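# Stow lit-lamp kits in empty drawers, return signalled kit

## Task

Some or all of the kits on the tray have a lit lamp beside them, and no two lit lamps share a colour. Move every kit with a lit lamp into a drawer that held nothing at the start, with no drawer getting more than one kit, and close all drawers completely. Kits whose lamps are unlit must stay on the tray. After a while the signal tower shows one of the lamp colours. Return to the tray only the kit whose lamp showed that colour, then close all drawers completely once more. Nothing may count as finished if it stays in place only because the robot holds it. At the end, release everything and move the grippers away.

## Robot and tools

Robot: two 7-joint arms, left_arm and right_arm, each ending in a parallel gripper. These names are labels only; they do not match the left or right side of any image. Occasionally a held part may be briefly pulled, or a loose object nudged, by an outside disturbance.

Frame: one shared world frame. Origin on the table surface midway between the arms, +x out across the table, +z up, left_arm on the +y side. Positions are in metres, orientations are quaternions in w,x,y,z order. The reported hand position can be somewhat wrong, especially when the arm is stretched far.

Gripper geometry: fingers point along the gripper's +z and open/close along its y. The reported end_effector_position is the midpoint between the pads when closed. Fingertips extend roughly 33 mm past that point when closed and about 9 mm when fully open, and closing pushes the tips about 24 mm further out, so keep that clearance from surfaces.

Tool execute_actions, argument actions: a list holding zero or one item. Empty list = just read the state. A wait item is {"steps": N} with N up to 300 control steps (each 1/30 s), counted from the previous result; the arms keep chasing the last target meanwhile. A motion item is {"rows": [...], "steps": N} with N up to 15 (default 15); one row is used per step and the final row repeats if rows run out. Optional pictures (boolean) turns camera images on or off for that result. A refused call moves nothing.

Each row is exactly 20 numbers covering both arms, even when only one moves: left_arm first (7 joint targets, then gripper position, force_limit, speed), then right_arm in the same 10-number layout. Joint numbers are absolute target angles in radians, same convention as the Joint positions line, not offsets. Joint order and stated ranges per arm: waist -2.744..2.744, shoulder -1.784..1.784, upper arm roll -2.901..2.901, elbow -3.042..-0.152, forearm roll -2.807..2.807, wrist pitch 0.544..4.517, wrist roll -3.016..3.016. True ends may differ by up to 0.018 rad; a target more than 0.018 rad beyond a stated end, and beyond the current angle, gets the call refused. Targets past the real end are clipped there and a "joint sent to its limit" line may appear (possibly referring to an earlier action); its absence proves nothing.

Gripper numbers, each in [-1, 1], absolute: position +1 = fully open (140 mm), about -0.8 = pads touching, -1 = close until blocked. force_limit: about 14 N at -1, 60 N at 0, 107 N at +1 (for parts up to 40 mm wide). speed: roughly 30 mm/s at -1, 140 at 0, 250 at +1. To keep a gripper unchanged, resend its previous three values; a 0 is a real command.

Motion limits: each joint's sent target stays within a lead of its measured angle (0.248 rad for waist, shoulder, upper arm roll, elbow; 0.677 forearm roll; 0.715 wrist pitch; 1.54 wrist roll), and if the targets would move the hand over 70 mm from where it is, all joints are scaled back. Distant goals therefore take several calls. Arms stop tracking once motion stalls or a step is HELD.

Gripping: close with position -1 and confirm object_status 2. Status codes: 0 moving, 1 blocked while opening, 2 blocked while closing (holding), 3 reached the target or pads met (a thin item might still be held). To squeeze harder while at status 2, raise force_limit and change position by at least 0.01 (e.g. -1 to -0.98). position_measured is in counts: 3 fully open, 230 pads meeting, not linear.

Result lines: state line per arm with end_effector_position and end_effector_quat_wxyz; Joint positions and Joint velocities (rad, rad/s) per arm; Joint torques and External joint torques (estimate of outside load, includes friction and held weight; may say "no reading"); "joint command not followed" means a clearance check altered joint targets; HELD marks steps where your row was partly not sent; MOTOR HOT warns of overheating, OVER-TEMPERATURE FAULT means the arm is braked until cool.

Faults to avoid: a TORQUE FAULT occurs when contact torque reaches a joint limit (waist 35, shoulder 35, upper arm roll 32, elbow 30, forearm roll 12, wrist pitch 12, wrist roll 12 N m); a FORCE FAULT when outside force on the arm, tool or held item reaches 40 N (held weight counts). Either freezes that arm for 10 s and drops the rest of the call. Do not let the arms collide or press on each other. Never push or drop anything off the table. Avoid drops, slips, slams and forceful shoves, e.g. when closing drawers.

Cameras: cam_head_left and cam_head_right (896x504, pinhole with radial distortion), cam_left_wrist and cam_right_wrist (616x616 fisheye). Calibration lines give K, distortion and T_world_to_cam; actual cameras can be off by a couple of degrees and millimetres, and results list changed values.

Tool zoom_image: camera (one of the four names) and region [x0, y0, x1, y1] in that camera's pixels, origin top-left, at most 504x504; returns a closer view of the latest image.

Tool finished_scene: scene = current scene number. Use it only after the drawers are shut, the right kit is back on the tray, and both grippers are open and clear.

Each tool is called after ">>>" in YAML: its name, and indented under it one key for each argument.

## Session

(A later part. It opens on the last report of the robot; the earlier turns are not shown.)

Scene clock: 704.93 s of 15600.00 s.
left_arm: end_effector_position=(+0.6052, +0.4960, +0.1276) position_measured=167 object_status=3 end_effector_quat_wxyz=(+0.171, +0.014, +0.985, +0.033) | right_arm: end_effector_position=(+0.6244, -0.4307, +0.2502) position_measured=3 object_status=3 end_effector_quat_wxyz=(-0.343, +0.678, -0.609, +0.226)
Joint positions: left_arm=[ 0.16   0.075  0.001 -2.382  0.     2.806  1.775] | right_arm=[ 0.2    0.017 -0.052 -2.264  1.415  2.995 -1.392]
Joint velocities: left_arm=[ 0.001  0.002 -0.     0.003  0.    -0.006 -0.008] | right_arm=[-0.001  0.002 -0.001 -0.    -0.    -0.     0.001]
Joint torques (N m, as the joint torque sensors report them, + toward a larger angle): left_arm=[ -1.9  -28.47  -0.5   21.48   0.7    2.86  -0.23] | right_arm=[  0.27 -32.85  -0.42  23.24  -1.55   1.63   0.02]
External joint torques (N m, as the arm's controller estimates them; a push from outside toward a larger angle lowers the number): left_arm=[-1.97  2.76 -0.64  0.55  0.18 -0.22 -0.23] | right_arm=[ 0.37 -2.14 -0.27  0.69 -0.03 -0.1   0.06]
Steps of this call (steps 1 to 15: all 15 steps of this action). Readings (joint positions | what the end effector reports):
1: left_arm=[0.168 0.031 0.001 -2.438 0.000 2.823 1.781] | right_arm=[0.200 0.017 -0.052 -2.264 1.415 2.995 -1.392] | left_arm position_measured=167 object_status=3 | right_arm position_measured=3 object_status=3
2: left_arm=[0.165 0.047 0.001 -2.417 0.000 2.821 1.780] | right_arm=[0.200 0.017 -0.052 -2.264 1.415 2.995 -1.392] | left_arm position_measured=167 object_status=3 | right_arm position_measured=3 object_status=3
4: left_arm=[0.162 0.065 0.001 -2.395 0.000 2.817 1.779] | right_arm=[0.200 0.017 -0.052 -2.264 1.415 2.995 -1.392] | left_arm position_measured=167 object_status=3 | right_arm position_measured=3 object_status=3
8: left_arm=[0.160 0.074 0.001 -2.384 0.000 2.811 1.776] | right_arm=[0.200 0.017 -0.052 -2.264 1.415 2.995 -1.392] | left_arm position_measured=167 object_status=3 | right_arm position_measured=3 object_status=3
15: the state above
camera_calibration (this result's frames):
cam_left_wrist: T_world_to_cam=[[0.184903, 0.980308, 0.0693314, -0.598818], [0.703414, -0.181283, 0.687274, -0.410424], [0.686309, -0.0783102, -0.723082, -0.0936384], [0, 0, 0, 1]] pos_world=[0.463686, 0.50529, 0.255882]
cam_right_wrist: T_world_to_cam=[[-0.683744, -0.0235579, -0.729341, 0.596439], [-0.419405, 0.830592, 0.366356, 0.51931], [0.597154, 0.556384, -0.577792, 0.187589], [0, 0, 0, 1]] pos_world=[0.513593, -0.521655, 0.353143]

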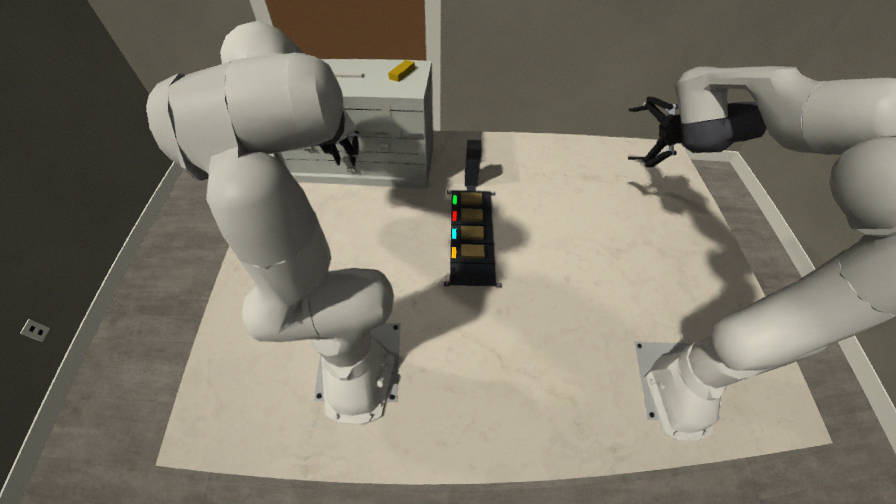

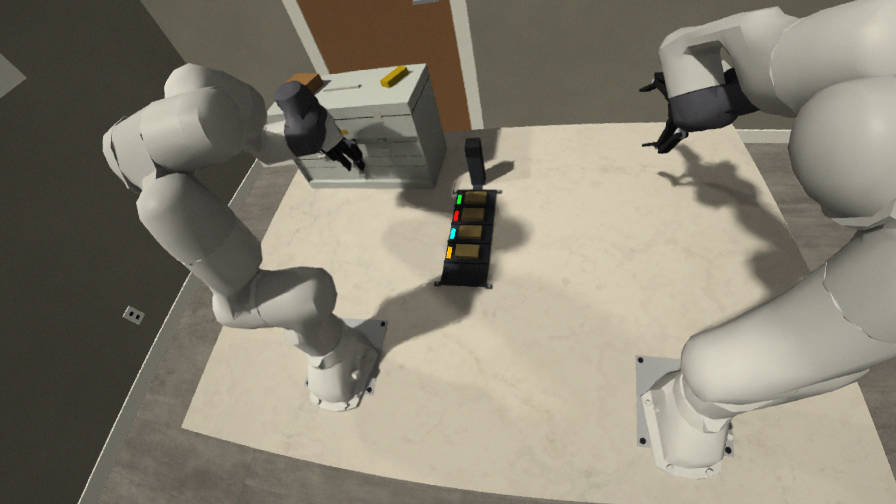

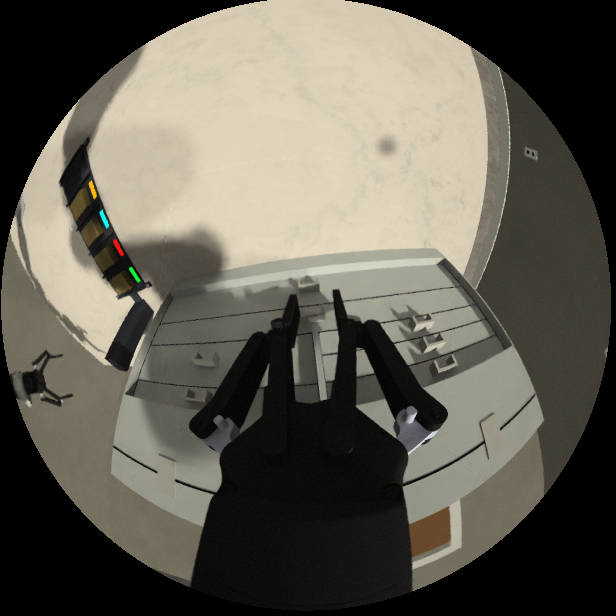

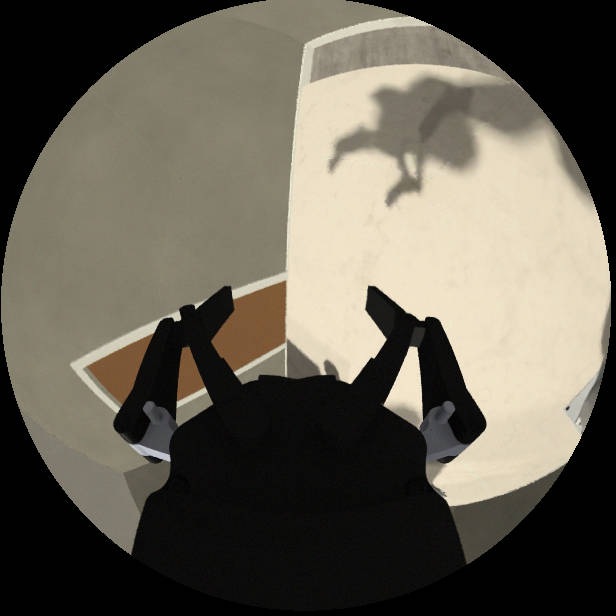

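>>> execute_actions:
  actions:
    - {"rows":[[0.147,0.074,0,-2.386,0,2.805,1.765,-0.3,0,0,0.2,0.017,-0.05,-2.264,1.415,2.995,-1.392,1,0,0]],"steps":10}
  pictures: false

>>> execute_actions:
  actions:
    - {"rows":[[0.15,0.074,0,-2.386,0,2.805,1.765,-1,0.3,-0.5,0.2,0.017,-0.05,-2.264,1.415,2.995,-1.392,1,0,0]],"steps":15}
  pictures: false

>>> execute_actions:
  actions:
    - {"rows":[[0.159,0.021,0,-2.454,0,2.824,1.775,-1,0.3,-0.5,0.2,0.017,-0.05,-2.264,1.415,2.995,-1.392,1,0,0]],"steps":10}
  pictures: false

>>> execute_actions:
  actions:
    - {"rows":[[0.167,-0.037,0,-2.5264,0,2.84,1.785,-1,0.3,-0.5,0.2,0.017,-0.05,-2.264,1.415,2.995,-1.392,1,0,0]],"steps":10}
  pictures: false

>>> execute_actions:
  actions:
    - {"rows":[[0.1765,-0.096,0,-2.597,0,2.852,1.795,-1,0.3,-0.5,0.2,0.017,-0.05,-2.264,1.415,2.995,-1.392,1,0,0]],"steps":10}
  pictures: false

>>> execute_actions:
  actions:
    - {"rows":[[0.1865,-0.1565,0,-2.6664,0,2.861,1.805,-1,0.3,-0.5,0.2,0.017,-0.05,-2.264,1.415,2.995,-1.392,1,0,0]],"steps":12}

Scene clock: 724.57 s of 15600.00 s.
left_arm: end_effector_position=(+0.6046, +0.4899, +0.1261) position_measured=167 object_status=3 end_effector_quat_wxyz=(+0.169, +0.018, +0.985, +0.031) | right_arm: end_effector_position=(+0.6244, -0.4307, +0.2502) position_measured=3 object_status=3 end_effector_quat_wxyz=(-0.343, +0.678, -0.609, +0.226)
Joint positions: left_arm=[ 0.15   0.075  0.001 -2.384  0.     2.805  1.772] | right_arm=[ 0.2    0.017 -0.052 -2.264  1.415  2.995 -1.392]
Joint velocities: left_arm=[-0.001  0.    -0.     0.     0.     0.    -0.003] | right_arm=[ 0.001 -0.001 -0.     0.001  0.    -0.    -0.001]
Joint torques (N m, as the joint torque sensors report them, + toward a larger angle): left_arm=[ -2.17 -31.69  -0.13  19.8    0.74   3.15  -0.34] | right_arm=[  0.14 -32.94   0.05  22.87  -1.56   1.66   0.03]
External joint torques (N m, as the arm's controller estimates them; a push from outside toward a larger angle lowers the number): left_arm=[-2.08 -0.36 -0.11 -1.22  0.21  0.05 -0.33] | right_arm=[ 0.07 -2.02  0.04  0.17 -0.02 -0.06  0.07]
Steps of this call (steps 1 to 15: the robot went on to your last target; steps 16 to 90: nothing new was sent; then 16.30 s passed at rest; steps 91 to 100: all 10 steps of this action). Readings (joint positions | what the end effector reports):
91: left_arm=[0.159 0.075 0.001 -2.382 0.000 2.805 1.773] | right_arm=[0.200 0.017 -0.052 -2.264 1.415 2.995 -1.392] | left_arm position_measured=167 object_status=3 | right_arm position_measured=3 object_status=3
92: left_arm=[0.156 0.075 0.001 -2.383 0.000 2.805 1.773] | right_arm=[0.200 0.017 -0.052 -2.264 1.415 2.995 -1.392] | left_arm position_measured=167 object_status=3 | right_arm position_measured=3 object_status=3
94: left_arm=[0.152 0.075 0.001 -2.384 0.000 2.805 1.772] | right_arm=[0.200 0.017 -0.052 -2.264 1.415 2.995 -1.392] | left_arm position_measured=167 object_status=3 | right_arm position_measured=3 object_status=3
98: left_arm=[0.150 0.075 0.001 -2.384 0.000 2.805 1.772] | right_arm=[0.200 0.017 -0.052 -2.264 1.415 2.995 -1.392] | left_arm position_measured=167 object_status=3 | right_arm position_measured=3 object_status=3
100: the state above

Scene clock: 725.07 s of 15600.00 s.
left_arm: end_effector_position=(+0.6045, +0.4914, +0.1266) position_measured=194 object_status=0 end_effector_quat_wxyz=(+0.170, +0.016, +0.985, +0.032) | right_arm: end_effector_position=(+0.6244, -0.4307, +0.2502) position_measured=3 object_status=3 end_effector_quat_wxyz=(-0.343, +0.678, -0.609, +0.226)
Joint positions: left_arm=[ 0.152  0.074  0.002 -2.385  0.     2.805  1.772] | right_arm=[ 0.2    0.017 -0.052 -2.264  1.415  2.995 -1.392]
Joint velocities: left_arm=[ 0.    -0.     0.001 -0.001  0.001 -0.     0.001] | right_arm=[ 0.001 -0.001 -0.001 -0.001  0.    -0.     0.001]
Joint torques (N m, as the joint torque sensors report them, + toward a larger angle): left_arm=[ -2.08 -31.63  -1.02  19.96   0.73   3.07  -0.27] | right_arm=[  0.37 -32.28  -0.21  23.07  -1.5    1.61   0.01]
External joint torques (N m, as the arm's controller estimates them; a push from outside toward a larger angle lowers the number): left_arm=[-2.17 -0.33 -1.18 -1.02  0.21 -0.03 -0.27] | right_arm=[ 0.4  -1.21 -0.13  0.32  0.04 -0.13  0.05]
Steps of this call (steps 1 to 15: all 15 steps of this action). Readings (joint positions | what the end effector reports):
1: left_arm=[0.150 0.075 0.001 -2.384 0.000 2.805 1.772] | right_arm=[0.200 0.017 -0.052 -2.264 1.415 2.995 -1.392] | left_arm position_measured=167 object_status=0 | right_arm position_measured=3 object_status=3
2: left_arm=[0.150 0.075 0.001 -2.384 0.000 2.805 1.772] | right_arm=[0.200 0.017 -0.052 -2.264 1.415 2.995 -1.392] | left_arm position_measured=171 object_status=0 | right_arm position_measured=3 object_status=3
4: left_arm=[0.150 0.075 0.002 -2.384 0.000 2.805 1.772] | right_arm=[0.200 0.017 -0.052 -2.264 1.415 2.995 -1.392] | left_arm position_measured=180 object_status=0 | right_arm position_measured=3 object_status=3
8: left_arm=[0.152 0.074 0.002 -2.384 0.000 2.805 1.772] | right_arm=[0.200 0.017 -0.052 -2.264 1.415 2.995 -1.392] | left_arm position_measured=193 object_status=0 | right_arm position_measured=3 object_status=3
15: the state above

Scene clock: 725.40 s of 15600.00 s.
left_arm: end_effector_position=(+0.5851, +0.4925, +0.1269) position_measured=194 object_status=2 end_effector_quat_wxyz=(+0.170, +0.013, +0.985, +0.032) | right_arm: end_effector_position=(+0.6244, -0.4307, +0.2502) position_measured=3 object_status=3 end_effector_quat_wxyz=(-0.343, +0.678, -0.609, +0.226)
Joint positions: left_arm=[ 0.159  0.025  0.002 -2.449  0.     2.822  1.772] | right_arm=[ 0.2    0.017 -0.052 -2.264  1.415  2.995 -1.392]
Joint velocities: left_arm=[ 0.001 -0.004 -0.    -0.012 -0.001  0.017  0.001] | right_arm=[-0.001  0.     0.    -0.001  0.001  0.     0.001]
Joint torques (N m, as the joint torque sensors report them, + toward a larger angle): left_arm=[ -0.67 -31.31  -0.99  18.44   0.65   3.     0.12] | right_arm=[  0.41 -32.63  -0.2   23.34  -1.52   1.65   0.01]
External joint torques (N m, as the arm's controller estimates them; a push from outside toward a larger angle lowers the number): left_arm=[-0.59 -2.02 -0.93 -2.43  0.12 -0.11  0.13] | right_arm=[ 0.41 -1.79 -0.14  0.73  0.01 -0.08  0.05]
Steps of this call (steps 1 to 10: all 10 steps of this action). Readings (joint positions | what the end effector reports):
1: left_arm=[0.153 0.064 0.002 -2.399 0.000 2.812 1.772] | right_arm=[0.200 0.017 -0.052 -2.264 1.415 2.995 -1.392] | left_arm position_measured=194 object_status=2 | right_arm position_measured=3 object_status=3
2: left_arm=[0.155 0.049 0.002 -2.417 0.000 2.814 1.772] | right_arm=[0.200 0.017 -0.052 -2.264 1.415 2.995 -1.392] | left_arm position_measured=194 object_status=2 | right_arm position_measured=3 object_status=3
4: left_arm=[0.158 0.033 0.002 -2.437 0.000 2.816 1.772] | right_arm=[0.200 0.017 -0.052 -2.264 1.415 2.995 -1.392] | left_arm position_measured=194 object_status=2 | right_arm position_measured=3 object_status=3
8: left_arm=[0.159 0.025 0.002 -2.448 0.000 2.821 1.772] | right_arm=[0.200 0.017 -0.052 -2.264 1.415 2.995 -1.392] | left_arm position_measured=194 object_status=2 | right_arm position_measured=3 object_status=3
10: the state above

Scene clock: 725.73 s of 15600.00 s.
left_arm: end_effector_position=(+0.5627, +0.4937, +0.1272) position_measured=194 object_status=2 end_effector_quat_wxyz=(+0.170, +0.012, +0.985, +0.034) | right_arm: end_effector_position=(+0.6244, -0.4307, +0.2502) position_measured=3 object_status=3 end_effector_quat_wxyz=(-0.343, +0.678, -0.609, +0.226)
Joint positions: left_arm=[ 0.168 -0.033  0.002 -2.522  0.     2.838  1.779] | right_arm=[ 0.2    0.017 -0.052 -2.264  1.415  2.995 -1.392]
Joint velocities: left_arm=[ 0.    -0.007  0.001 -0.014 -0.     0.015  0.011] | right_arm=[ 0.001  0.    -0.001  0.    -0.     0.001 -0.001]
Joint torques (N m, as the joint torque sensors report them, + toward a larger angle): left_arm=[ -0.95 -29.6   -1.09  18.73   0.69   3.2    0.2 ] | right_arm=[  0.13 -32.37  -0.48  23.09  -1.49   1.64  -0.01]
External joint torques (N m, as the arm's controller estimates them; a push from outside toward a larger angle lowers the number): left_arm=[-0.95 -2.4  -1.05 -1.96  0.18  0.09  0.2 ] | right_arm=[ 0.16 -1.37 -0.39  0.35  0.05 -0.1   0.04]
Steps of this call (steps 1 to 10: all 10 steps of this action). Readings (joint positions | what the end effector reports):
1: left_arm=[0.161 0.013 0.002 -2.466 0.000 2.828 1.773] | right_arm=[0.200 0.017 -0.052 -2.264 1.415 2.995 -1.392] | left_arm position_measured=194 object_status=2 | right_arm position_measured=3 object_status=3
2: left_arm=[0.164 -0.004 0.002 -2.486 0.000 2.830 1.774] | right_arm=[0.200 0.017 -0.052 -2.264 1.415 2.995 -1.392] | left_arm position_measured=194 object_status=2 | right_arm position_measured=3 object_status=3
4: left_arm=[0.167 -0.023 0.002 -2.508 0.000 2.832 1.776] | right_arm=[0.200 0.017 -0.052 -2.264 1.415 2.995 -1.392] | left_arm position_measured=194 object_status=2 | right_arm position_measured=3 object_status=3
8: left_arm=[0.168 -0.032 0.002 -2.521 0.000 2.836 1.779] | right_arm=[0.200 0.017 -0.052 -2.264 1.415 2.995 -1.392] | left_arm position_measured=194 object_status=2 | right_arm position_measured=3 object_status=3
10: the state above

Scene clock: 726.07 s of 15600.00 s.
left_arm: end_effector_position=(+0.5403, +0.4949, +0.1275) position_measured=194 object_status=2 end_effector_quat_wxyz=(+0.170, +0.012, +0.985, +0.035) | right_arm: end_effector_position=(+0.6244, -0.4307, +0.2502) position_measured=3 object_status=3 end_effector_quat_wxyz=(-0.343, +0.678, -0.609, +0.226)
Joint positions: left_arm=[ 0.178 -0.092  0.002 -2.593  0.     2.85   1.788] | right_arm=[ 0.2    0.017 -0.052 -2.264  1.415  2.995 -1.392]
Joint velocities: left_arm=[ 0.001 -0.007  0.001 -0.014  0.001  0.013  0.012] | right_arm=[ 0.001  0.    -0.001 -0.001  0.002 -0.    -0.001]
Joint torques (N m, as the joint torque sensors report them, + toward a larger angle): left_arm=[ -1.94 -26.98  -1.3   17.74   0.64   3.09   0.32] | right_arm=[  0.2  -32.73  -0.39  23.16  -1.52   1.64  -0.02]
External joint torques (N m, as the arm's controller estimates them; a push from outside toward a larger angle lowers the number): left_arm=[-1.91 -2.02 -1.17 -2.79  0.13 -0.01  0.32] | right_arm=[ 0.22 -1.88 -0.3   0.54  0.01 -0.09  0.02]
Steps of this call (steps 1 to 10: all 10 steps of this action). Readings (joint positions | what the end effector reports):
1: left_arm=[0.170 -0.045 0.002 -2.538 0.000 2.843 1.781] | right_arm=[0.200 0.017 -0.052 -2.264 1.415 2.995 -1.392] | left_arm position_measured=194 object_status=2 | right_arm position_measured=3 object_status=3
2: left_arm=[0.173 -0.062 0.002 -2.558 0.000 2.844 1.782] | right_arm=[0.200 0.017 -0.052 -2.264 1.415 2.995 -1.392] | left_arm position_measured=194 object_status=2 | right_arm position_measured=3 object_status=3
4: left_arm=[0.176 -0.081 0.002 -2.580 0.000 2.846 1.784] | right_arm=[0.200 0.017 -0.052 -2.264 1.415 2.995 -1.392] | left_arm position_measured=194 object_status=2 | right_arm position_measured=3 object_status=3
8: left_arm=[0.178 -0.091 0.002 -2.591 0.000 2.849 1.788] | right_arm=[0.200 0.017 -0.052 -2.264 1.415 2.995 -1.392] | left_arm position_measured=194 object_status=2 | right_arm position_measured=3 object_status=3
10: the state above

Scene clock: 726.47 s of 15600.00 s.
left_arm: end_effector_position=(+0.5179, +0.4961, +0.1278) position_measured=194 object_status=2 end_effector_quat_wxyz=(+0.170, +0.012, +0.985, +0.037) | right_arm: end_effector_position=(+0.6244, -0.4307, +0.2502) position_measured=3 object_status=3 end_effector_quat_wxyz=(-0.343, +0.678, -0.609, +0.226)
Joint positions: left_arm=[ 0.188 -0.153  0.002 -2.662  0.     2.86   1.799] | right_arm=[ 0.2    0.017 -0.052 -2.264  1.415  2.995 -1.392]
Joint velocities: left_arm=[ 0.    -0.002 -0.    -0.006  0.001  0.007  0.01 ] | right_arm=[ 0.    -0.    -0.    -0.    -0.    -0.     0.001]
Joint torques (N m, as the joint torque sensors report them, + toward a larger angle): left_arm=[ -1.42 -25.51  -0.8   17.76   0.56   3.22   0.26] | right_arm=[  0.3  -32.85   0.04  22.94  -1.55   1.62   0.08]
External joint torques (N m, as the arm's controller estimates them; a push from outside toward a larger angle lowers the number): left_arm=[-1.38 -2.77 -0.61 -2.59  0.06  0.11  0.26] | right_arm=[ 0.23 -1.84  0.03  0.22 -0.01 -0.11  0.12]
Steps of this call (steps 1 to 12: all 12 steps of this action). Readings (joint positions | what the end effector reports):
1: left_arm=[0.180 -0.104 0.002 -2.608 0.000 2.855 1.790] | right_arm=[0.200 0.017 -0.052 -2.264 1.415 2.995 -1.392] | left_arm position_measured=194 object_status=2 | right_arm position_measured=3 object_status=3
2: left_arm=[0.183 -0.122 0.002 -2.628 0.000 2.855 1.791] | right_arm=[0.200 0.017 -0.052 -2.264 1.415 2.995 -1.392] | left_arm position_measured=194 object_status=2 | right_arm position_measured=3 object_status=3
4: left_arm=[0.186 -0.142 0.002 -2.649 0.000 2.856 1.794] | right_arm=[0.200 0.017 -0.052 -2.264 1.415 2.995 -1.392] | left_arm position_measured=194 object_status=2 | right_arm position_measured=3 object_status=3
8: left_arm=[0.188 -0.151 0.002 -2.661 0.000 2.859 1.797] | right_arm=[0.200 0.017 -0.052 -2.264 1.415 2.995 -1.392] | left_arm position_measured=194 object_status=2 | right_arm position_measured=3 object_status=3
12: the state above
camera_calibration (this result's frames):
cam_left_wrist: T_world_to_cam=[[0.178305, 0.980961, 0.0769575, -0.580631], [0.705218, -0.181943, 0.685248, -0.349427], [0.686203, -0.0679113, -0.724233, -0.0385984], [0, 0, 0, 1]] pos_world=[0.376438, 0.503379, 0.256174]
cam_right_wrist: T_world_to_cam=[[-0.683744, -0.0235627, -0.729342, 0.596437], [-0.419411, 0.830589, 0.366356, 0.519309], [0.597151, 0.556388, -0.577792, 0.18759], [0, 0, 0, 1]] pos_world=[0.513594, -0.521651, 0.353143]

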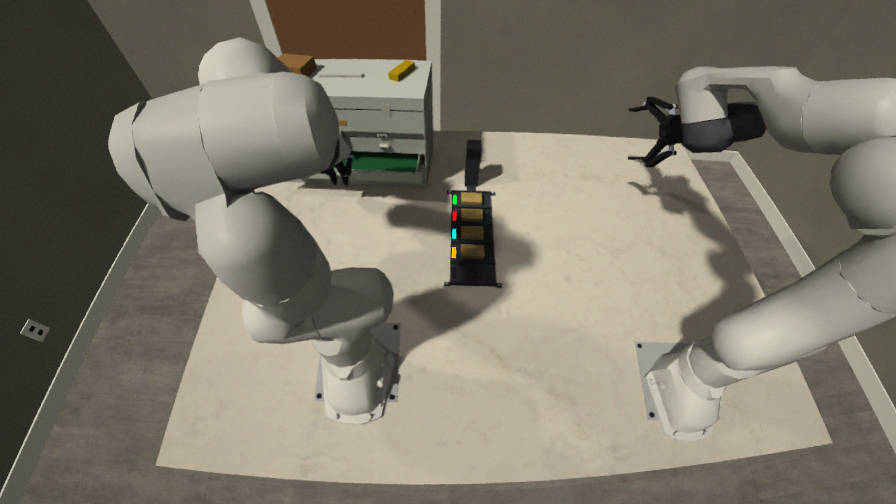

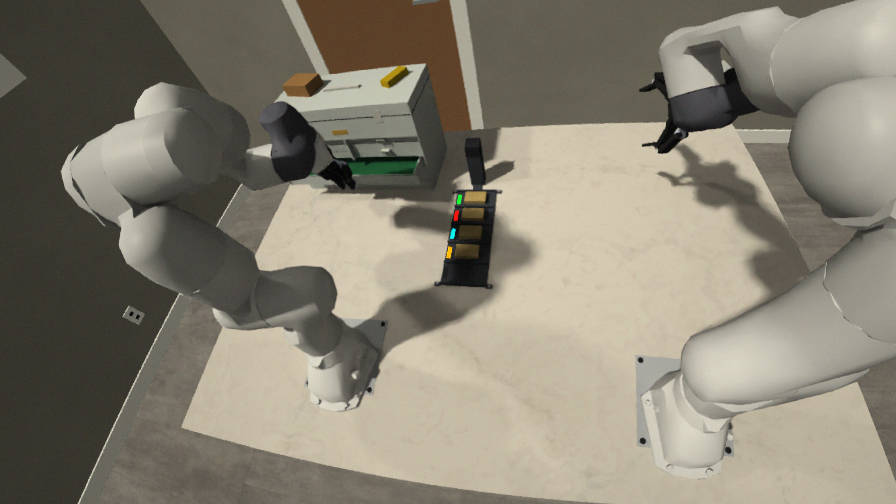

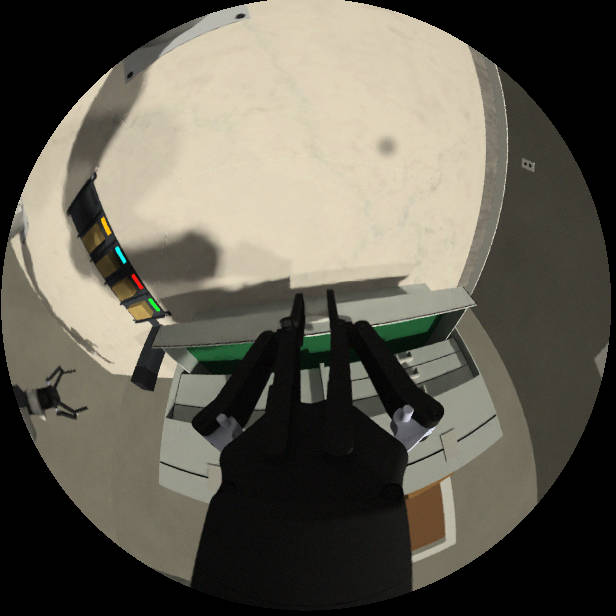

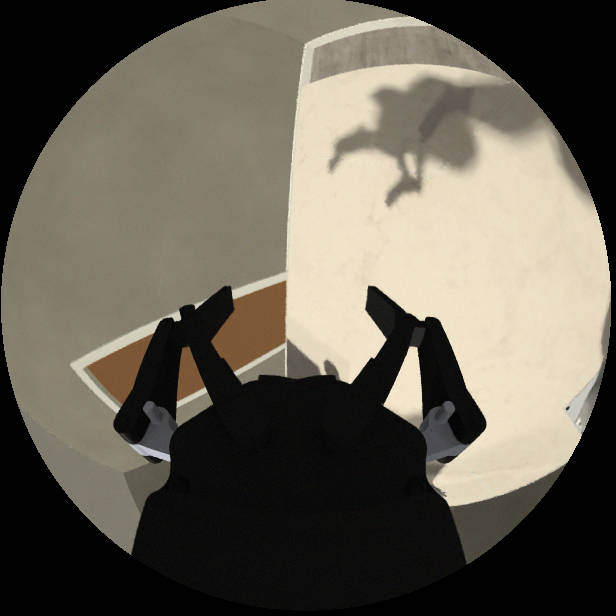

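>>> execute_actions:
  actions:
    - {"rows":[[0.2,-0.22,0,-2.7345,0,2.865,1.815,-1,0.3,-0.5,0.2,0.017,-0.05,-2.264,1.415,2.995,-1.392,1,0,0]],"steps":10}
  pictures: false

>>> execute_actions:
  actions:
    - {"rows":[[0.212,-0.286,0,-2.8011,0,2.866,1.825,-1,0.3,-0.5,0.2,0.017,-0.05,-2.264,1.415,2.995,-1.392,1,0,0]],"steps":12}
  pictures: false

>>> execute_actions:
  actions:
    - {"rows":[[0.212,-0.284,0,-2.799,0,2.866,1.825,0.15,0,0,0.2,0.017,-0.05,-2.264,1.415,2.995,-1.392,1,0,0]],"steps":8}
  pictures: false

>>> execute_actions:
  actions:
    - {"rows":[[0.212,-0.284,0,-2.799,0,2.55,1.825,0.15,0,0,0.2,0.017,-0.05,-2.264,1.415,2.995,-1.392,1,0,0]],"steps":12}
  pictures: false

>>> execute_actions:
  actions:
    - {"rows":[[0.0,-0.508,0,-2.628,0,2.12,1.5,0.15,0,0,0.2,0.017,-0.05,-2.264,1.415,2.995,-1.392,1,0,0]],"steps":15}
  pictures: false

>>> execute_actions:
  actions:
    - {"rows":[[-0.77,-0.3453,0,-2.4903,0,2.145,0.825,0.15,0,0,0.2,0.017,-0.05,-2.264,1.415,2.995,-1.392,1,0,0]],"steps":15}
  pictures: false

>>> execute_actions:
  actions:
    - {"steps":15}
  pictures: false

>>> execute_actions:
  actions:
    - {"rows":[[-0.77,-0.151,0,-2.6196,0,2.473,0.825,0.15,0,0,0.2,0.017,-0.05,-2.264,1.415,2.995,-1.392,1,0,0]],"steps":15}
  pictures: false

>>> execute_actions:
  actions:
    - {"steps":15}

>>> zoom_image:
  camera: "cam_left_wrist"
  region: [220, 220, 420, 400]

Scene clock: 766.00 s of 15600.00 s.
left_arm: end_effector_position=(+0.4955, +0.4973, +0.1281) position_measured=194 object_status=2 end_effector_quat_wxyz=(+0.170, +0.011, +0.985, +0.039) | right_arm: end_effector_position=(+0.6244, -0.4307, +0.2502) position_measured=3 object_status=3 end_effector_quat_wxyz=(-0.343, +0.678, -0.609, +0.226)
Joint positions: left_arm=[ 0.2   -0.216  0.002 -2.73   0.     2.865  1.809] | right_arm=[ 0.2    0.017 -0.052 -2.264  1.415  2.995 -1.392]
Joint velocities: left_arm=[ 0.003 -0.011  0.002 -0.01  -0.001  0.002  0.011] | right_arm=[-0.001 -0.001 -0.001  0.001 -0.    -0.     0.001]
Joint torques (N m, as the joint torque sensors report them, + toward a larger angle): left_arm=[ -1.17 -22.99  -0.84  16.49   0.7    3.16   0.2 ] | right_arm=[  0.19 -32.69   0.    23.18  -1.54   1.61   0.06]
External joint torques (N m, as the arm's controller estimates them; a push from outside toward a larger angle lowers the number): left_arm=[-1.26 -2.54 -0.71 -3.92  0.22  0.04  0.19] | right_arm=[ 0.27 -1.67  0.14  0.42 -0.01 -0.13  0.1 ]
Steps of this call (steps 1 to 15: the robot went on to your last target; steps 16 to 90: nothing new was sent; then 36.20 s passed at rest; steps 91 to 100: all 10 steps of this action). Readings (joint positions | what the end effector reports):
91: left_arm=[0.191 -0.166 0.002 -2.678 0.000 2.864 1.802] | right_arm=[0.200 0.017 -0.052 -2.264 1.415 2.995 -1.392] | left_arm position_measured=194 object_status=2 | right_arm position_measured=3 object_status=3
92: left_arm=[0.195 -0.184 0.002 -2.697 0.000 2.864 1.803] | right_arm=[0.200 0.017 -0.052 -2.264 1.415 2.995 -1.392] | left_arm position_measured=194 object_status=2 | right_arm position_measured=3 object_status=3
94: left_arm=[0.198 -0.204 0.002 -2.718 0.000 2.864 1.805] | right_arm=[0.200 0.017 -0.052 -2.264 1.415 2.995 -1.392] | left_arm position_measured=194 object_status=2 | right_arm position_measured=3 object_status=3
98: left_arm=[0.200 -0.215 0.002 -2.729 0.000 2.864 1.808] | right_arm=[0.200 0.017 -0.052 -2.264 1.415 2.995 -1.392] | left_arm position_measured=194 object_status=2 | right_arm position_measured=3 object_status=3
100: the state above

Scene clock: 766.40 s of 15600.00 s.
left_arm: end_effector_position=(+0.4734, +0.4984, +0.1284) position_measured=194 object_status=2 end_effector_quat_wxyz=(+0.170, +0.010, +0.984, +0.041) | right_arm: end_effector_position=(+0.6244, -0.4307, +0.2502) position_measured=3 object_status=3 end_effector_quat_wxyz=(-0.343, +0.678, -0.609, +0.226)
Joint positions: left_arm=[ 0.213 -0.282  0.002 -2.797  0.     2.867  1.819] | right_arm=[ 0.2    0.017 -0.052 -2.264  1.415  2.995 -1.392]
Joint velocities: left_arm=[ 0.001 -0.005  0.002 -0.003 -0.002 -0.001  0.01 ] | right_arm=[ 0.    -0.     0.001  0.001  0.001  0.    -0.001]
Joint torques (N m, as the joint torque sensors report them, + toward a larger angle): left_arm=[ -0.66 -20.59  -0.74  17.55   0.55   2.98   0.17] | right_arm=[  0.44 -32.33  -0.07  23.29  -1.51   1.66   0.02]
External joint torques (N m, as the arm's controller estimates them; a push from outside toward a larger angle lowers the number): left_arm=[-0.71 -2.45 -0.51 -2.76  0.07 -0.13  0.17] | right_arm=[ 0.45 -1.37 -0.01  0.57  0.03 -0.07  0.06]
Steps of this call (steps 1 to 12: all 12 steps of this action). Readings (joint positions | what the end effector reports):
1: left_arm=[0.203 -0.230 0.002 -2.745 0.000 2.867 1.810] | right_arm=[0.200 0.017 -0.052 -2.264 1.415 2.995 -1.392] | left_arm position_measured=194 object_status=2 | right_arm position_measured=3 object_status=3
2: left_arm=[0.207 -0.249 0.002 -2.764 0.000 2.867 1.811] | right_arm=[0.200 0.017 -0.052 -2.264 1.415 2.995 -1.392] | left_arm position_measured=194 object_status=2 | right_arm position_measured=3 object_status=3
4: left_arm=[0.210 -0.270 0.002 -2.785 0.000 2.867 1.814] | right_arm=[0.200 0.017 -0.052 -2.264 1.415 2.995 -1.392] | left_arm position_measured=194 object_status=2 | right_arm position_measured=3 object_status=3
8: left_arm=[0.212 -0.281 0.002 -2.795 0.000 2.867 1.817] | right_arm=[0.200 0.017 -0.052 -2.264 1.415 2.995 -1.392] | left_arm position_measured=194 object_status=2 | right_arm position_measured=3 object_status=3
12: the state above

Scene clock: 766.67 s of 15600.00 s.
left_arm: end_effector_position=(+0.4732, +0.4983, +0.1282) position_measured=142 object_status=0 end_effector_quat_wxyz=(+0.170, +0.010, +0.984, +0.041) | right_arm: end_effector_position=(+0.6244, -0.4307, +0.2502) position_measured=3 object_status=3 end_effector_quat_wxyz=(-0.343, +0.678, -0.609, +0.226)
Joint positions: left_arm=[ 0.213 -0.282  0.002 -2.797  0.     2.867  1.819] | right_arm=[ 0.2    0.017 -0.052 -2.264  1.415  2.995 -1.392]
Joint velocities: left_arm=[ 0.002  0.001 -0.     0.    -0.001  0.     0.001] | right_arm=[-0.001  0.001 -0.    -0.001 -0.001  0.001  0.001]
Joint torques (N m, as the joint torque sensors report them, + toward a larger angle): left_arm=[ -0.87 -19.24  -0.93  18.82   0.61   3.13   0.45] | right_arm=[  0.61 -32.68  -0.1   23.    -1.51   1.64   0.03]
External joint torques (N m, as the arm's controller estimates them; a push from outside toward a larger angle lowers the number): left_arm=[-0.88 -1.16 -0.66 -1.41  0.13  0.04  0.45] | right_arm=[ 0.72 -1.82  0.08  0.35  0.02 -0.1   0.07]
Steps of this call (steps 1 to 8: all 8 steps of this action). Readings (joint positions | what the end effector reports):
1: left_arm=[0.213 -0.282 0.002 -2.797 0.000 2.867 1.819] | right_arm=[0.200 0.017 -0.052 -2.264 1.415 2.995 -1.392] | left_arm position_measured=194 object_status=0 | right_arm position_measured=3 object_status=3
2: left_arm=[0.213 -0.282 0.002 -2.797 0.000 2.867 1.819] | right_arm=[0.200 0.017 -0.052 -2.264 1.415 2.995 -1.392] | left_arm position_measured=192 object_status=0 | right_arm position_measured=3 object_status=3
4: left_arm=[0.213 -0.282 0.002 -2.797 0.000 2.867 1.819] | right_arm=[0.200 0.017 -0.052 -2.264 1.415 2.995 -1.392] | left_arm position_measured=172 object_status=0 | right_arm position_measured=3 object_status=3
8: the state above

Scene clock: 767.07 s of 15600.00 s.
left_arm: end_effector_position=(+0.3937, +0.4799, +0.0858) position_measured=110 object_status=3 end_effector_quat_wxyz=(+0.036, +0.010, +0.999, +0.009) | right_arm: end_effector_position=(+0.6244, -0.4307, +0.2502) position_measured=3 object_status=3 end_effector_quat_wxyz=(-0.343, +0.678, -0.609, +0.226)
Joint positions: left_arm=[ 0.213 -0.284  0.002 -2.799  0.     2.588  1.819] | right_arm=[ 0.2    0.017 -0.052 -2.264  1.415  2.995 -1.392]
Joint velocities: left_arm=[ 0.    -0.     0.001  0.001 -0.001 -0.208 -0.   ] | right_arm=[ 0.     0.    -0.001 -0.002 -0.001 -0.001  0.001]
Joint torques (N m, as the joint torque sensors report them, + toward a larger angle): left_arm=[ -1.43 -17.09  -0.67  19.33   0.63   2.06   0.44] | right_arm=[  0.12 -32.93   0.16  23.17  -1.57   1.65   0.03]
External joint torques (N m, as the arm's controller estimates them; a push from outside toward a larger angle lowers the number): left_arm=[-1.46  0.7  -0.42 -0.74  0.14 -0.63  0.44] | right_arm=[ 0.07 -2.1   0.17  0.55 -0.04 -0.07  0.08]
Steps of this call (steps 1 to 12: all 12 steps of this action). Readings (joint positions | what the end effector reports):
1: left_arm=[0.213 -0.284 0.002 -2.795 0.000 2.835 1.819] | right_arm=[0.200 0.017 -0.052 -2.264 1.415 2.995 -1.392] | left_arm position_measured=134 object_status=0 | right_arm position_measured=3 object_status=3
2: left_arm=[0.213 -0.284 0.002 -2.795 0.000 2.798 1.819] | right_arm=[0.200 0.017 -0.052 -2.264 1.415 2.995 -1.392] | left_arm position_measured=127 object_status=0 | right_arm position_measured=3 object_status=3
4: left_arm=[0.213 -0.284 0.002 -2.796 0.000 2.726 1.819] | right_arm=[0.200 0.017 -0.052 -2.264 1.415 2.995 -1.392] | left_arm position_measured=112 object_status=0 | right_arm position_measured=3 object_status=3
8: left_arm=[0.213 -0.284 0.002 -2.799 0.000 2.631 1.819] | right_arm=[0.200 0.017 -0.052 -2.264 1.415 2.995 -1.392] | left_arm position_measured=110 object_status=0 | right_arm position_measured=3 object_status=3
12: the state above

Scene clock: 767.57 s of 15600.00 s.
left_arm: end_effector_position=(+0.3997, +0.3967, +0.2049) position_measured=110 object_status=3 end_effector_quat_wxyz=(+0.020, -0.003, +1.000, +0.001) | right_arm: end_effector_position=(+0.6244, -0.4307, +0.2502) position_measured=3 object_status=3 end_effector_quat_wxyz=(-0.343, +0.678, -0.609, +0.226)
Joint positions: left_arm=[ 0.003 -0.508 -0.002 -2.627 -0.     2.159  1.58 ] | right_arm=[ 0.2    0.017 -0.052 -2.264  1.415  2.995 -1.392]
Joint velocities: left_arm=[-0.006 -0.     0.    -0.002  0.002 -0.214 -0.242] | right_arm=[ 0.001  0.001  0.001 -0.001  0.     0.    -0.001]
Joint torques (N m, as the joint torque sensors report them, + toward a larger angle): left_arm=[ -1.86 -13.06   1.61  21.67   0.93   1.93  -0.4 ] | right_arm=[  0.34 -32.62  -0.23  23.18  -1.56   1.67   0.04]
External joint torques (N m, as the arm's controller estimates them; a push from outside toward a larger angle lowers the number): left_arm=[-1.89  0.87  2.   -2.38  0.22 -0.72 -0.41] | right_arm=[ 0.21 -1.87 -0.29  0.59 -0.03 -0.04  0.09]
Steps of this call (steps 1 to 15: all 15 steps of this action). Readings (joint positions | what the end effector reports):
1: left_arm=[0.191 -0.301 0.009 -2.788 -0.000 2.544 1.804] | right_arm=[0.200 0.017 -0.052 -2.264 1.415 2.995 -1.392] | left_arm position_measured=110 object_status=3 | right_arm position_measured=3 object_status=3
2: left_arm=[0.160 -0.331 0.009 -2.766 -0.000 2.502 1.788] | right_arm=[0.200 0.017 -0.052 -2.264 1.415 2.995 -1.392] | left_arm position_measured=110 object_status=3 | right_arm position_measured=3 object_status=3
4: left_arm=[0.098 -0.398 0.006 -2.712 -0.000 2.415 1.750] | right_arm=[0.200 0.017 -0.052 -2.264 1.415 2.995 -1.392] | left_arm position_measured=110 object_status=3 | right_arm position_measured=3 object_status=3
8: left_arm=[0.017 -0.497 -0.002 -2.633 -0.000 2.263 1.665] | right_arm=[0.200 0.017 -0.052 -2.264 1.415 2.995 -1.392] | left_arm position_measured=110 object_status=3 | right_arm position_measured=3 object_status=3
15: the state above

Scene clock: 768.07 s of 15600.00 s.
left_arm: end_effector_position=(+0.3358, +0.1135, +0.2015) position_measured=110 object_status=3 end_effector_quat_wxyz=(+0.004, +0.103, +0.995, -0.002) | right_arm: end_effector_position=(+0.6244, -0.4307, +0.2502) position_measured=3 object_status=3 end_effector_quat_wxyz=(-0.343, +0.678, -0.609, +0.226)
Joint positions: left_arm=[-0.715 -0.349 -0.004 -2.493  0.     2.153  1.072] | right_arm=[ 0.2    0.017 -0.052 -2.264  1.415  2.995 -1.392]
Joint velocities: left_arm=[-0.865  0.032 -0.124  0.029  0.002 -0.015 -0.794] | right_arm=[-0.     0.001  0.    -0.     0.002 -0.     0.002]
Joint torques (N m, as the joint torque sensors report them, + toward a larger angle): left_arm=[  8.21 -18.49  10.01  22.57   0.88   1.58  -0.42] | right_arm=[  0.45 -32.91  -0.43  22.67  -1.53   1.66   0.01]
External joint torques (N m, as the arm's controller estimates them; a push from outside toward a larger angle lowers the number): left_arm=[-2.25  1.35 -0.42 -0.06  0.03 -0.7  -0.44] | right_arm=[ 0.46 -2.1  -0.37  0.06 -0.01 -0.06  0.06]
Steps of this call (steps 1 to 15: all 15 steps of this action). Readings (joint positions | what the end effector reports):
1: left_arm=[-0.031 -0.486 0.010 -2.606 0.000 2.155 1.533] | right_arm=[0.200 0.017 -0.052 -2.264 1.415 2.995 -1.392] | left_arm position_measured=110 object_status=3 | right_arm position_measured=3 object_status=3
2: left_arm=[-0.078 -0.456 0.012 -2.579 0.000 2.155 1.486] | right_arm=[0.200 0.017 -0.052 -2.264 1.415 2.995 -1.392] | left_arm position_measured=110 object_status=3 | right_arm position_measured=3 object_status=3
4: left_arm=[-0.177 -0.412 0.010 -2.544 0.000 2.155 1.402] | right_arm=[0.200 0.017 -0.052 -2.264 1.415 2.995 -1.392] | left_arm position_measured=110 object_status=3 | right_arm position_measured=3 object_status=3
8: left_arm=[-0.380 -0.369 0.006 -2.511 0.000 2.154 1.265] | right_arm=[0.200 0.017 -0.052 -2.264 1.415 2.995 -1.392] | left_arm position_measured=110 object_status=3 | right_arm position_measured=3 object_status=3
15: the state above

Scene clock: 768.57 s of 15600.00 s.
left_arm: end_effector_position=(+0.3208, +0.0981, +0.2011) position_measured=110 object_status=3 end_effector_quat_wxyz=(+0.002, +0.031, +1.000, -0.001) | right_arm: end_effector_position=(+0.6244, -0.4307, +0.2502) position_measured=3 object_status=3 end_effector_quat_wxyz=(-0.343, +0.678, -0.609, +0.226)
Joint positions: left_arm=[-0.767 -0.347 -0.003 -2.492  0.     2.149  0.878] | right_arm=[ 0.2    0.017 -0.052 -2.264  1.415  2.995 -1.392]
Joint velocities: left_arm=[-0.002  0.001  0.     0.001  0.    -0.002 -0.153] | right_arm=[ 0.001  0.001 -0.     0.001 -0.001 -0.001 -0.001]
Joint torques (N m, as the joint torque sensors report them, + toward a larger angle): left_arm=[ -1.95 -17.63   1.93  24.32   0.9    1.89  -0.28] | right_arm=[  0.5  -32.94  -0.5   23.01  -1.57   1.61   0.06]
External joint torques (N m, as the arm's controller estimates them; a push from outside toward a larger angle lowers the number): left_arm=[-1.88  1.36  2.29  0.9   0.23 -0.57 -0.28] | right_arm=[ 0.46 -2.04 -0.49  0.35 -0.03 -0.11  0.1 ]
Steps of this call (steps 1 to 15: the robot went on to your last target). Readings (joint positions | what the end effector reports):
1: left_arm=[-0.738 -0.348 -0.008 -2.492 0.000 2.153 1.047] | right_arm=[0.200 0.017 -0.052 -2.264 1.415 2.995 -1.392] | left_arm position_measured=110 object_status=3 | right_arm position_measured=3 object_status=3
2: left_arm=[-0.752 -0.348 -0.008 -2.492 0.000 2.152 1.024] | right_arm=[0.200 0.017 -0.052 -2.264 1.415 2.995 -1.392] | left_arm position_measured=110 object_status=3 | right_arm position_measured=3 object_status=3
4: left_arm=[-0.763 -0.347 -0.008 -2.492 0.000 2.151 0.987] | right_arm=[0.200 0.017 -0.052 -2.264 1.415 2.995 -1.392] | left_arm position_measured=110 object_status=3 | right_arm position_measured=3 object_status=3
8: left_arm=[-0.767 -0.347 -0.004 -2.492 0.000 2.150 0.932] | right_arm=[0.200 0.017 -0.052 -2.264 1.415 2.995 -1.392] | left_arm position_measured=110 object_status=3 | right_arm position_measured=3 object_status=3
15: the state above

Scene clock: 769.07 s of 15600.00 s.
left_arm: end_effector_position=(+0.3144, +0.1040, +0.0875) position_measured=110 object_status=3 end_effector_quat_wxyz=(-0.009, +0.013, +1.000, +0.008) | right_arm: end_effector_position=(+0.6244, -0.4307, +0.2502) position_measured=3 object_status=3 end_effector_quat_wxyz=(-0.343, +0.678, -0.609, +0.226)
Joint positions: left_arm=[-0.767 -0.149 -0.003 -2.621  0.     2.448  0.842] | right_arm=[ 0.2    0.017 -0.052 -2.264  1.415  2.995 -1.392]
Joint velocities: left_arm=[ 0.001  0.001 -0.001  0.001 -0.001  0.128 -0.033] | right_arm=[-0.     0.001  0.    -0.001  0.002 -0.001  0.001]
Joint torques (N m, as the joint torque sensors report them, + toward a larger angle): left_arm=[ -2.25 -23.8    1.94  19.72   0.78   3.13  -0.24] | right_arm=[  0.35 -32.73  -0.33  23.13  -1.55   1.63   0.  ]
External joint torques (N m, as the arm's controller estimates them; a push from outside toward a larger angle lowers the number): left_arm=[-2.23 -1.25  2.09 -0.22  0.29  0.81 -0.24] | right_arm=[ 0.35 -1.86 -0.26  0.47 -0.02 -0.1   0.04]
Steps of this call (steps 1 to 15: all 15 steps of this action). Readings (joint positions | what the end effector reports):
1: left_arm=[-0.767 -0.332 -0.003 -2.500 0.000 2.186 0.875] | right_arm=[0.200 0.017 -0.052 -2.264 1.415 2.995 -1.392] | left_arm position_measured=110 object_status=3 | right_arm position_measured=3 object_status=3
2: left_arm=[-0.767 -0.300 -0.003 -2.518 0.000 2.223 0.872] | right_arm=[0.200 0.017 -0.052 -2.264 1.415 2.995 -1.392] | left_arm position_measured=110 object_status=3 | right_arm position_measured=3 object_status=3
4: left_arm=[-0.767 -0.226 -0.003 -2.566 0.000 2.297 0.865] | right_arm=[0.200 0.017 -0.052 -2.264 1.415 2.995 -1.392] | left_arm position_measured=110 object_status=3 | right_arm position_measured=3 object_status=3
8: left_arm=[-0.767 -0.152 -0.003 -2.620 0.000 2.385 0.853] | right_arm=[0.200 0.017 -0.052 -2.264 1.415 2.995 -1.392] | left_arm position_measured=110 object_status=3 | right_arm position_measured=3 object_status=3
15: the state above

Scene clock: 769.57 s of 15600.00 s.
left_arm: end_effector_position=(+0.3190, +0.0996, +0.0892) position_measured=110 object_status=3 end_effector_quat_wxyz=(-0.001, +0.009, +1.000, +0.001) | right_arm: end_effector_position=(+0.6244, -0.4307, +0.2502) position_measured=3 object_status=3 end_effector_quat_wxyz=(-0.343, +0.678, -0.609, +0.226)
Joint positions: left_arm=[-0.767 -0.149 -0.003 -2.621  0.     2.468  0.834] | right_arm=[ 0.2    0.017 -0.052 -2.264  1.415  2.995 -1.392]
Joint velocities: left_arm=[-0.    -0.001 -0.001  0.001  0.003  0.005 -0.005] | right_arm=[-0.001  0.001 -0.    -0.001 -0.    -0.001  0.   ]
Joint torques (N m, as the joint torque sensors report them, + toward a larger angle): left_arm=[ -3.25 -23.44   1.67  21.26   0.68   3.18  -0.2 ] | right_arm=[  0.17 -32.58  -0.35  23.26  -1.58   1.64   0.02]
External joint torques (N m, as the arm's controller estimates them; a push from outside toward a larger angle lowers the number): left_arm=[-3.17 -0.64  1.87  1.02  0.18  0.74 -0.2 ] | right_arm=[ 0.16 -1.77 -0.29  0.66 -0.05 -0.08  0.06]
Steps of this call (steps 1 to 15: the robot went on to your last target). Readings (joint positions | what the end effector reports):
1: left_arm=[-0.767 -0.149 -0.003 -2.621 0.000 2.452 0.841] | right_arm=[0.200 0.017 -0.052 -2.264 1.415 2.995 -1.392] | left_arm position_measured=110 object_status=3 | right_arm position_measured=3 object_status=3
2: left_arm=[-0.767 -0.149 -0.003 -2.621 0.000 2.455 0.840] | right_arm=[0.200 0.017 -0.052 -2.264 1.415 2.995 -1.392] | left_arm position_measured=110 object_status=3 | right_arm position_measured=3 object_status=3
4: left_arm=[-0.767 -0.149 -0.003 -2.621 0.000 2.460 0.838] | right_arm=[0.200 0.017 -0.052 -2.264 1.415 2.995 -1.392] | left_arm position_measured=110 object_status=3 | right_arm position_measured=3 object_status=3
8: left_arm=[-0.767 -0.149 -0.003 -2.621 0.000 2.465 0.836] | right_arm=[0.200 0.017 -0.052 -2.264 1.415 2.995 -1.392] | left_arm position_measured=110 object_status=3 | right_arm position_measured=3 object_status=3
15: the state above
camera_calibration (this result's frames):
cam_left_wrist: T_world_to_cam=[[0.176922, 0.98277, -0.0534904, -0.141373], [0.898353, -0.139045, 0.416688, -0.296786], [0.402071, -0.121774, -0.907475, 0.155364], [0, 0, 0, 1]] pos_world=[0.229163, 0.11659, 0.257094]
cam_right_wrist: T_world_to_cam=[[-0.683743, -0.0235693, -0.729342, 0.596435], [-0.419419, 0.830585, 0.366356, 0.519306], [0.597146, 0.556394, -0.577792, 0.187592], [0, 0, 0, 1]] pos_world=[0.513595, -0.521646, 0.353143]

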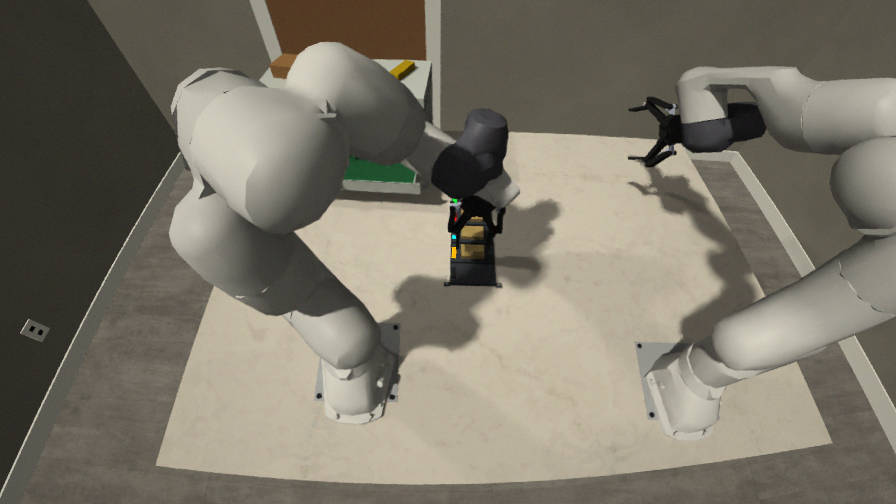

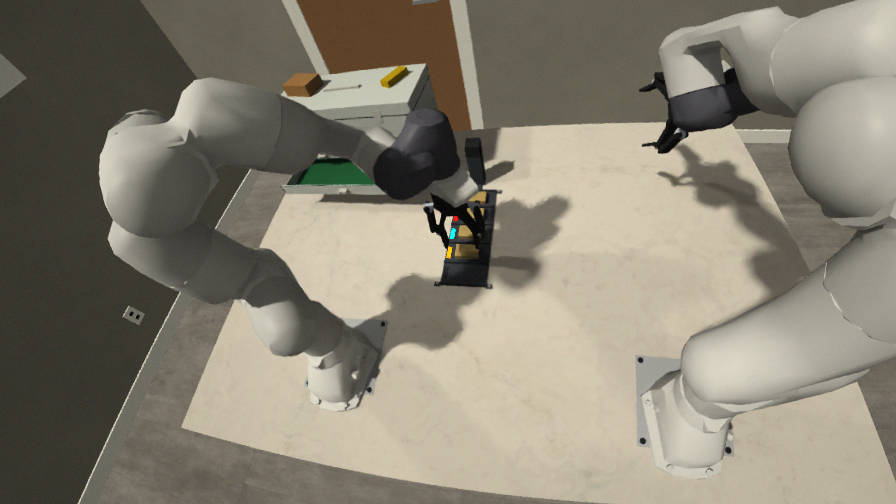

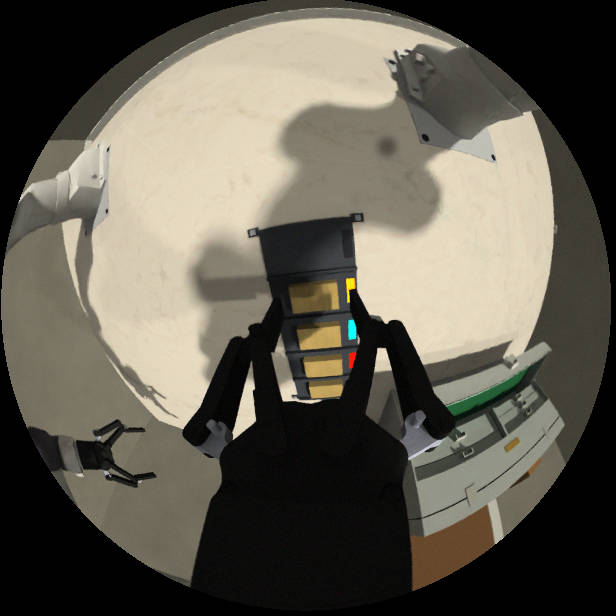

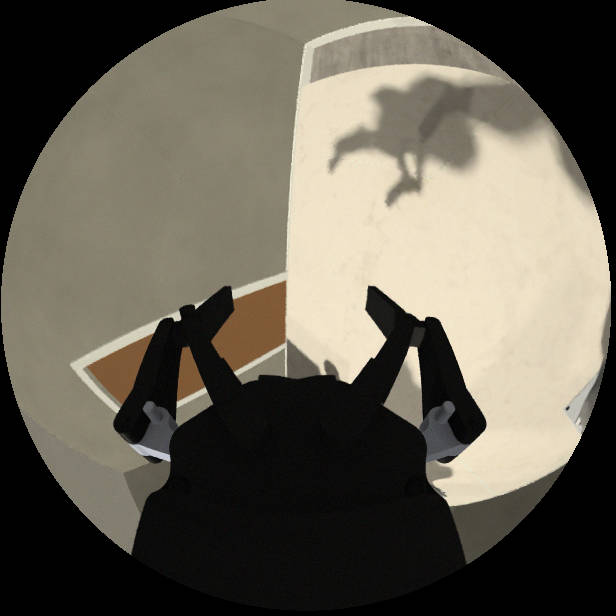

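Region (220, 220, 420, 400) of cam_left_wrist's 616x616 image, scaled by 2.520, with more detail than that image has; it fills the top 454 rows of this view, and the rest is white.

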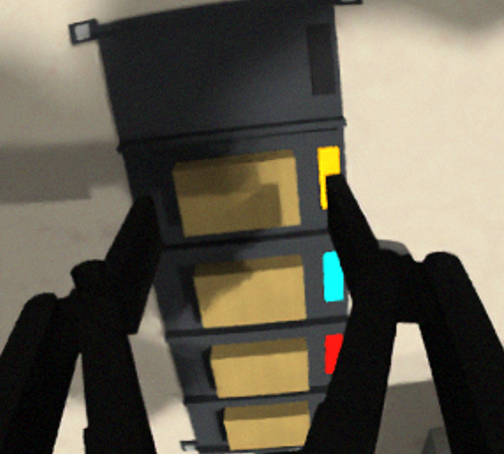

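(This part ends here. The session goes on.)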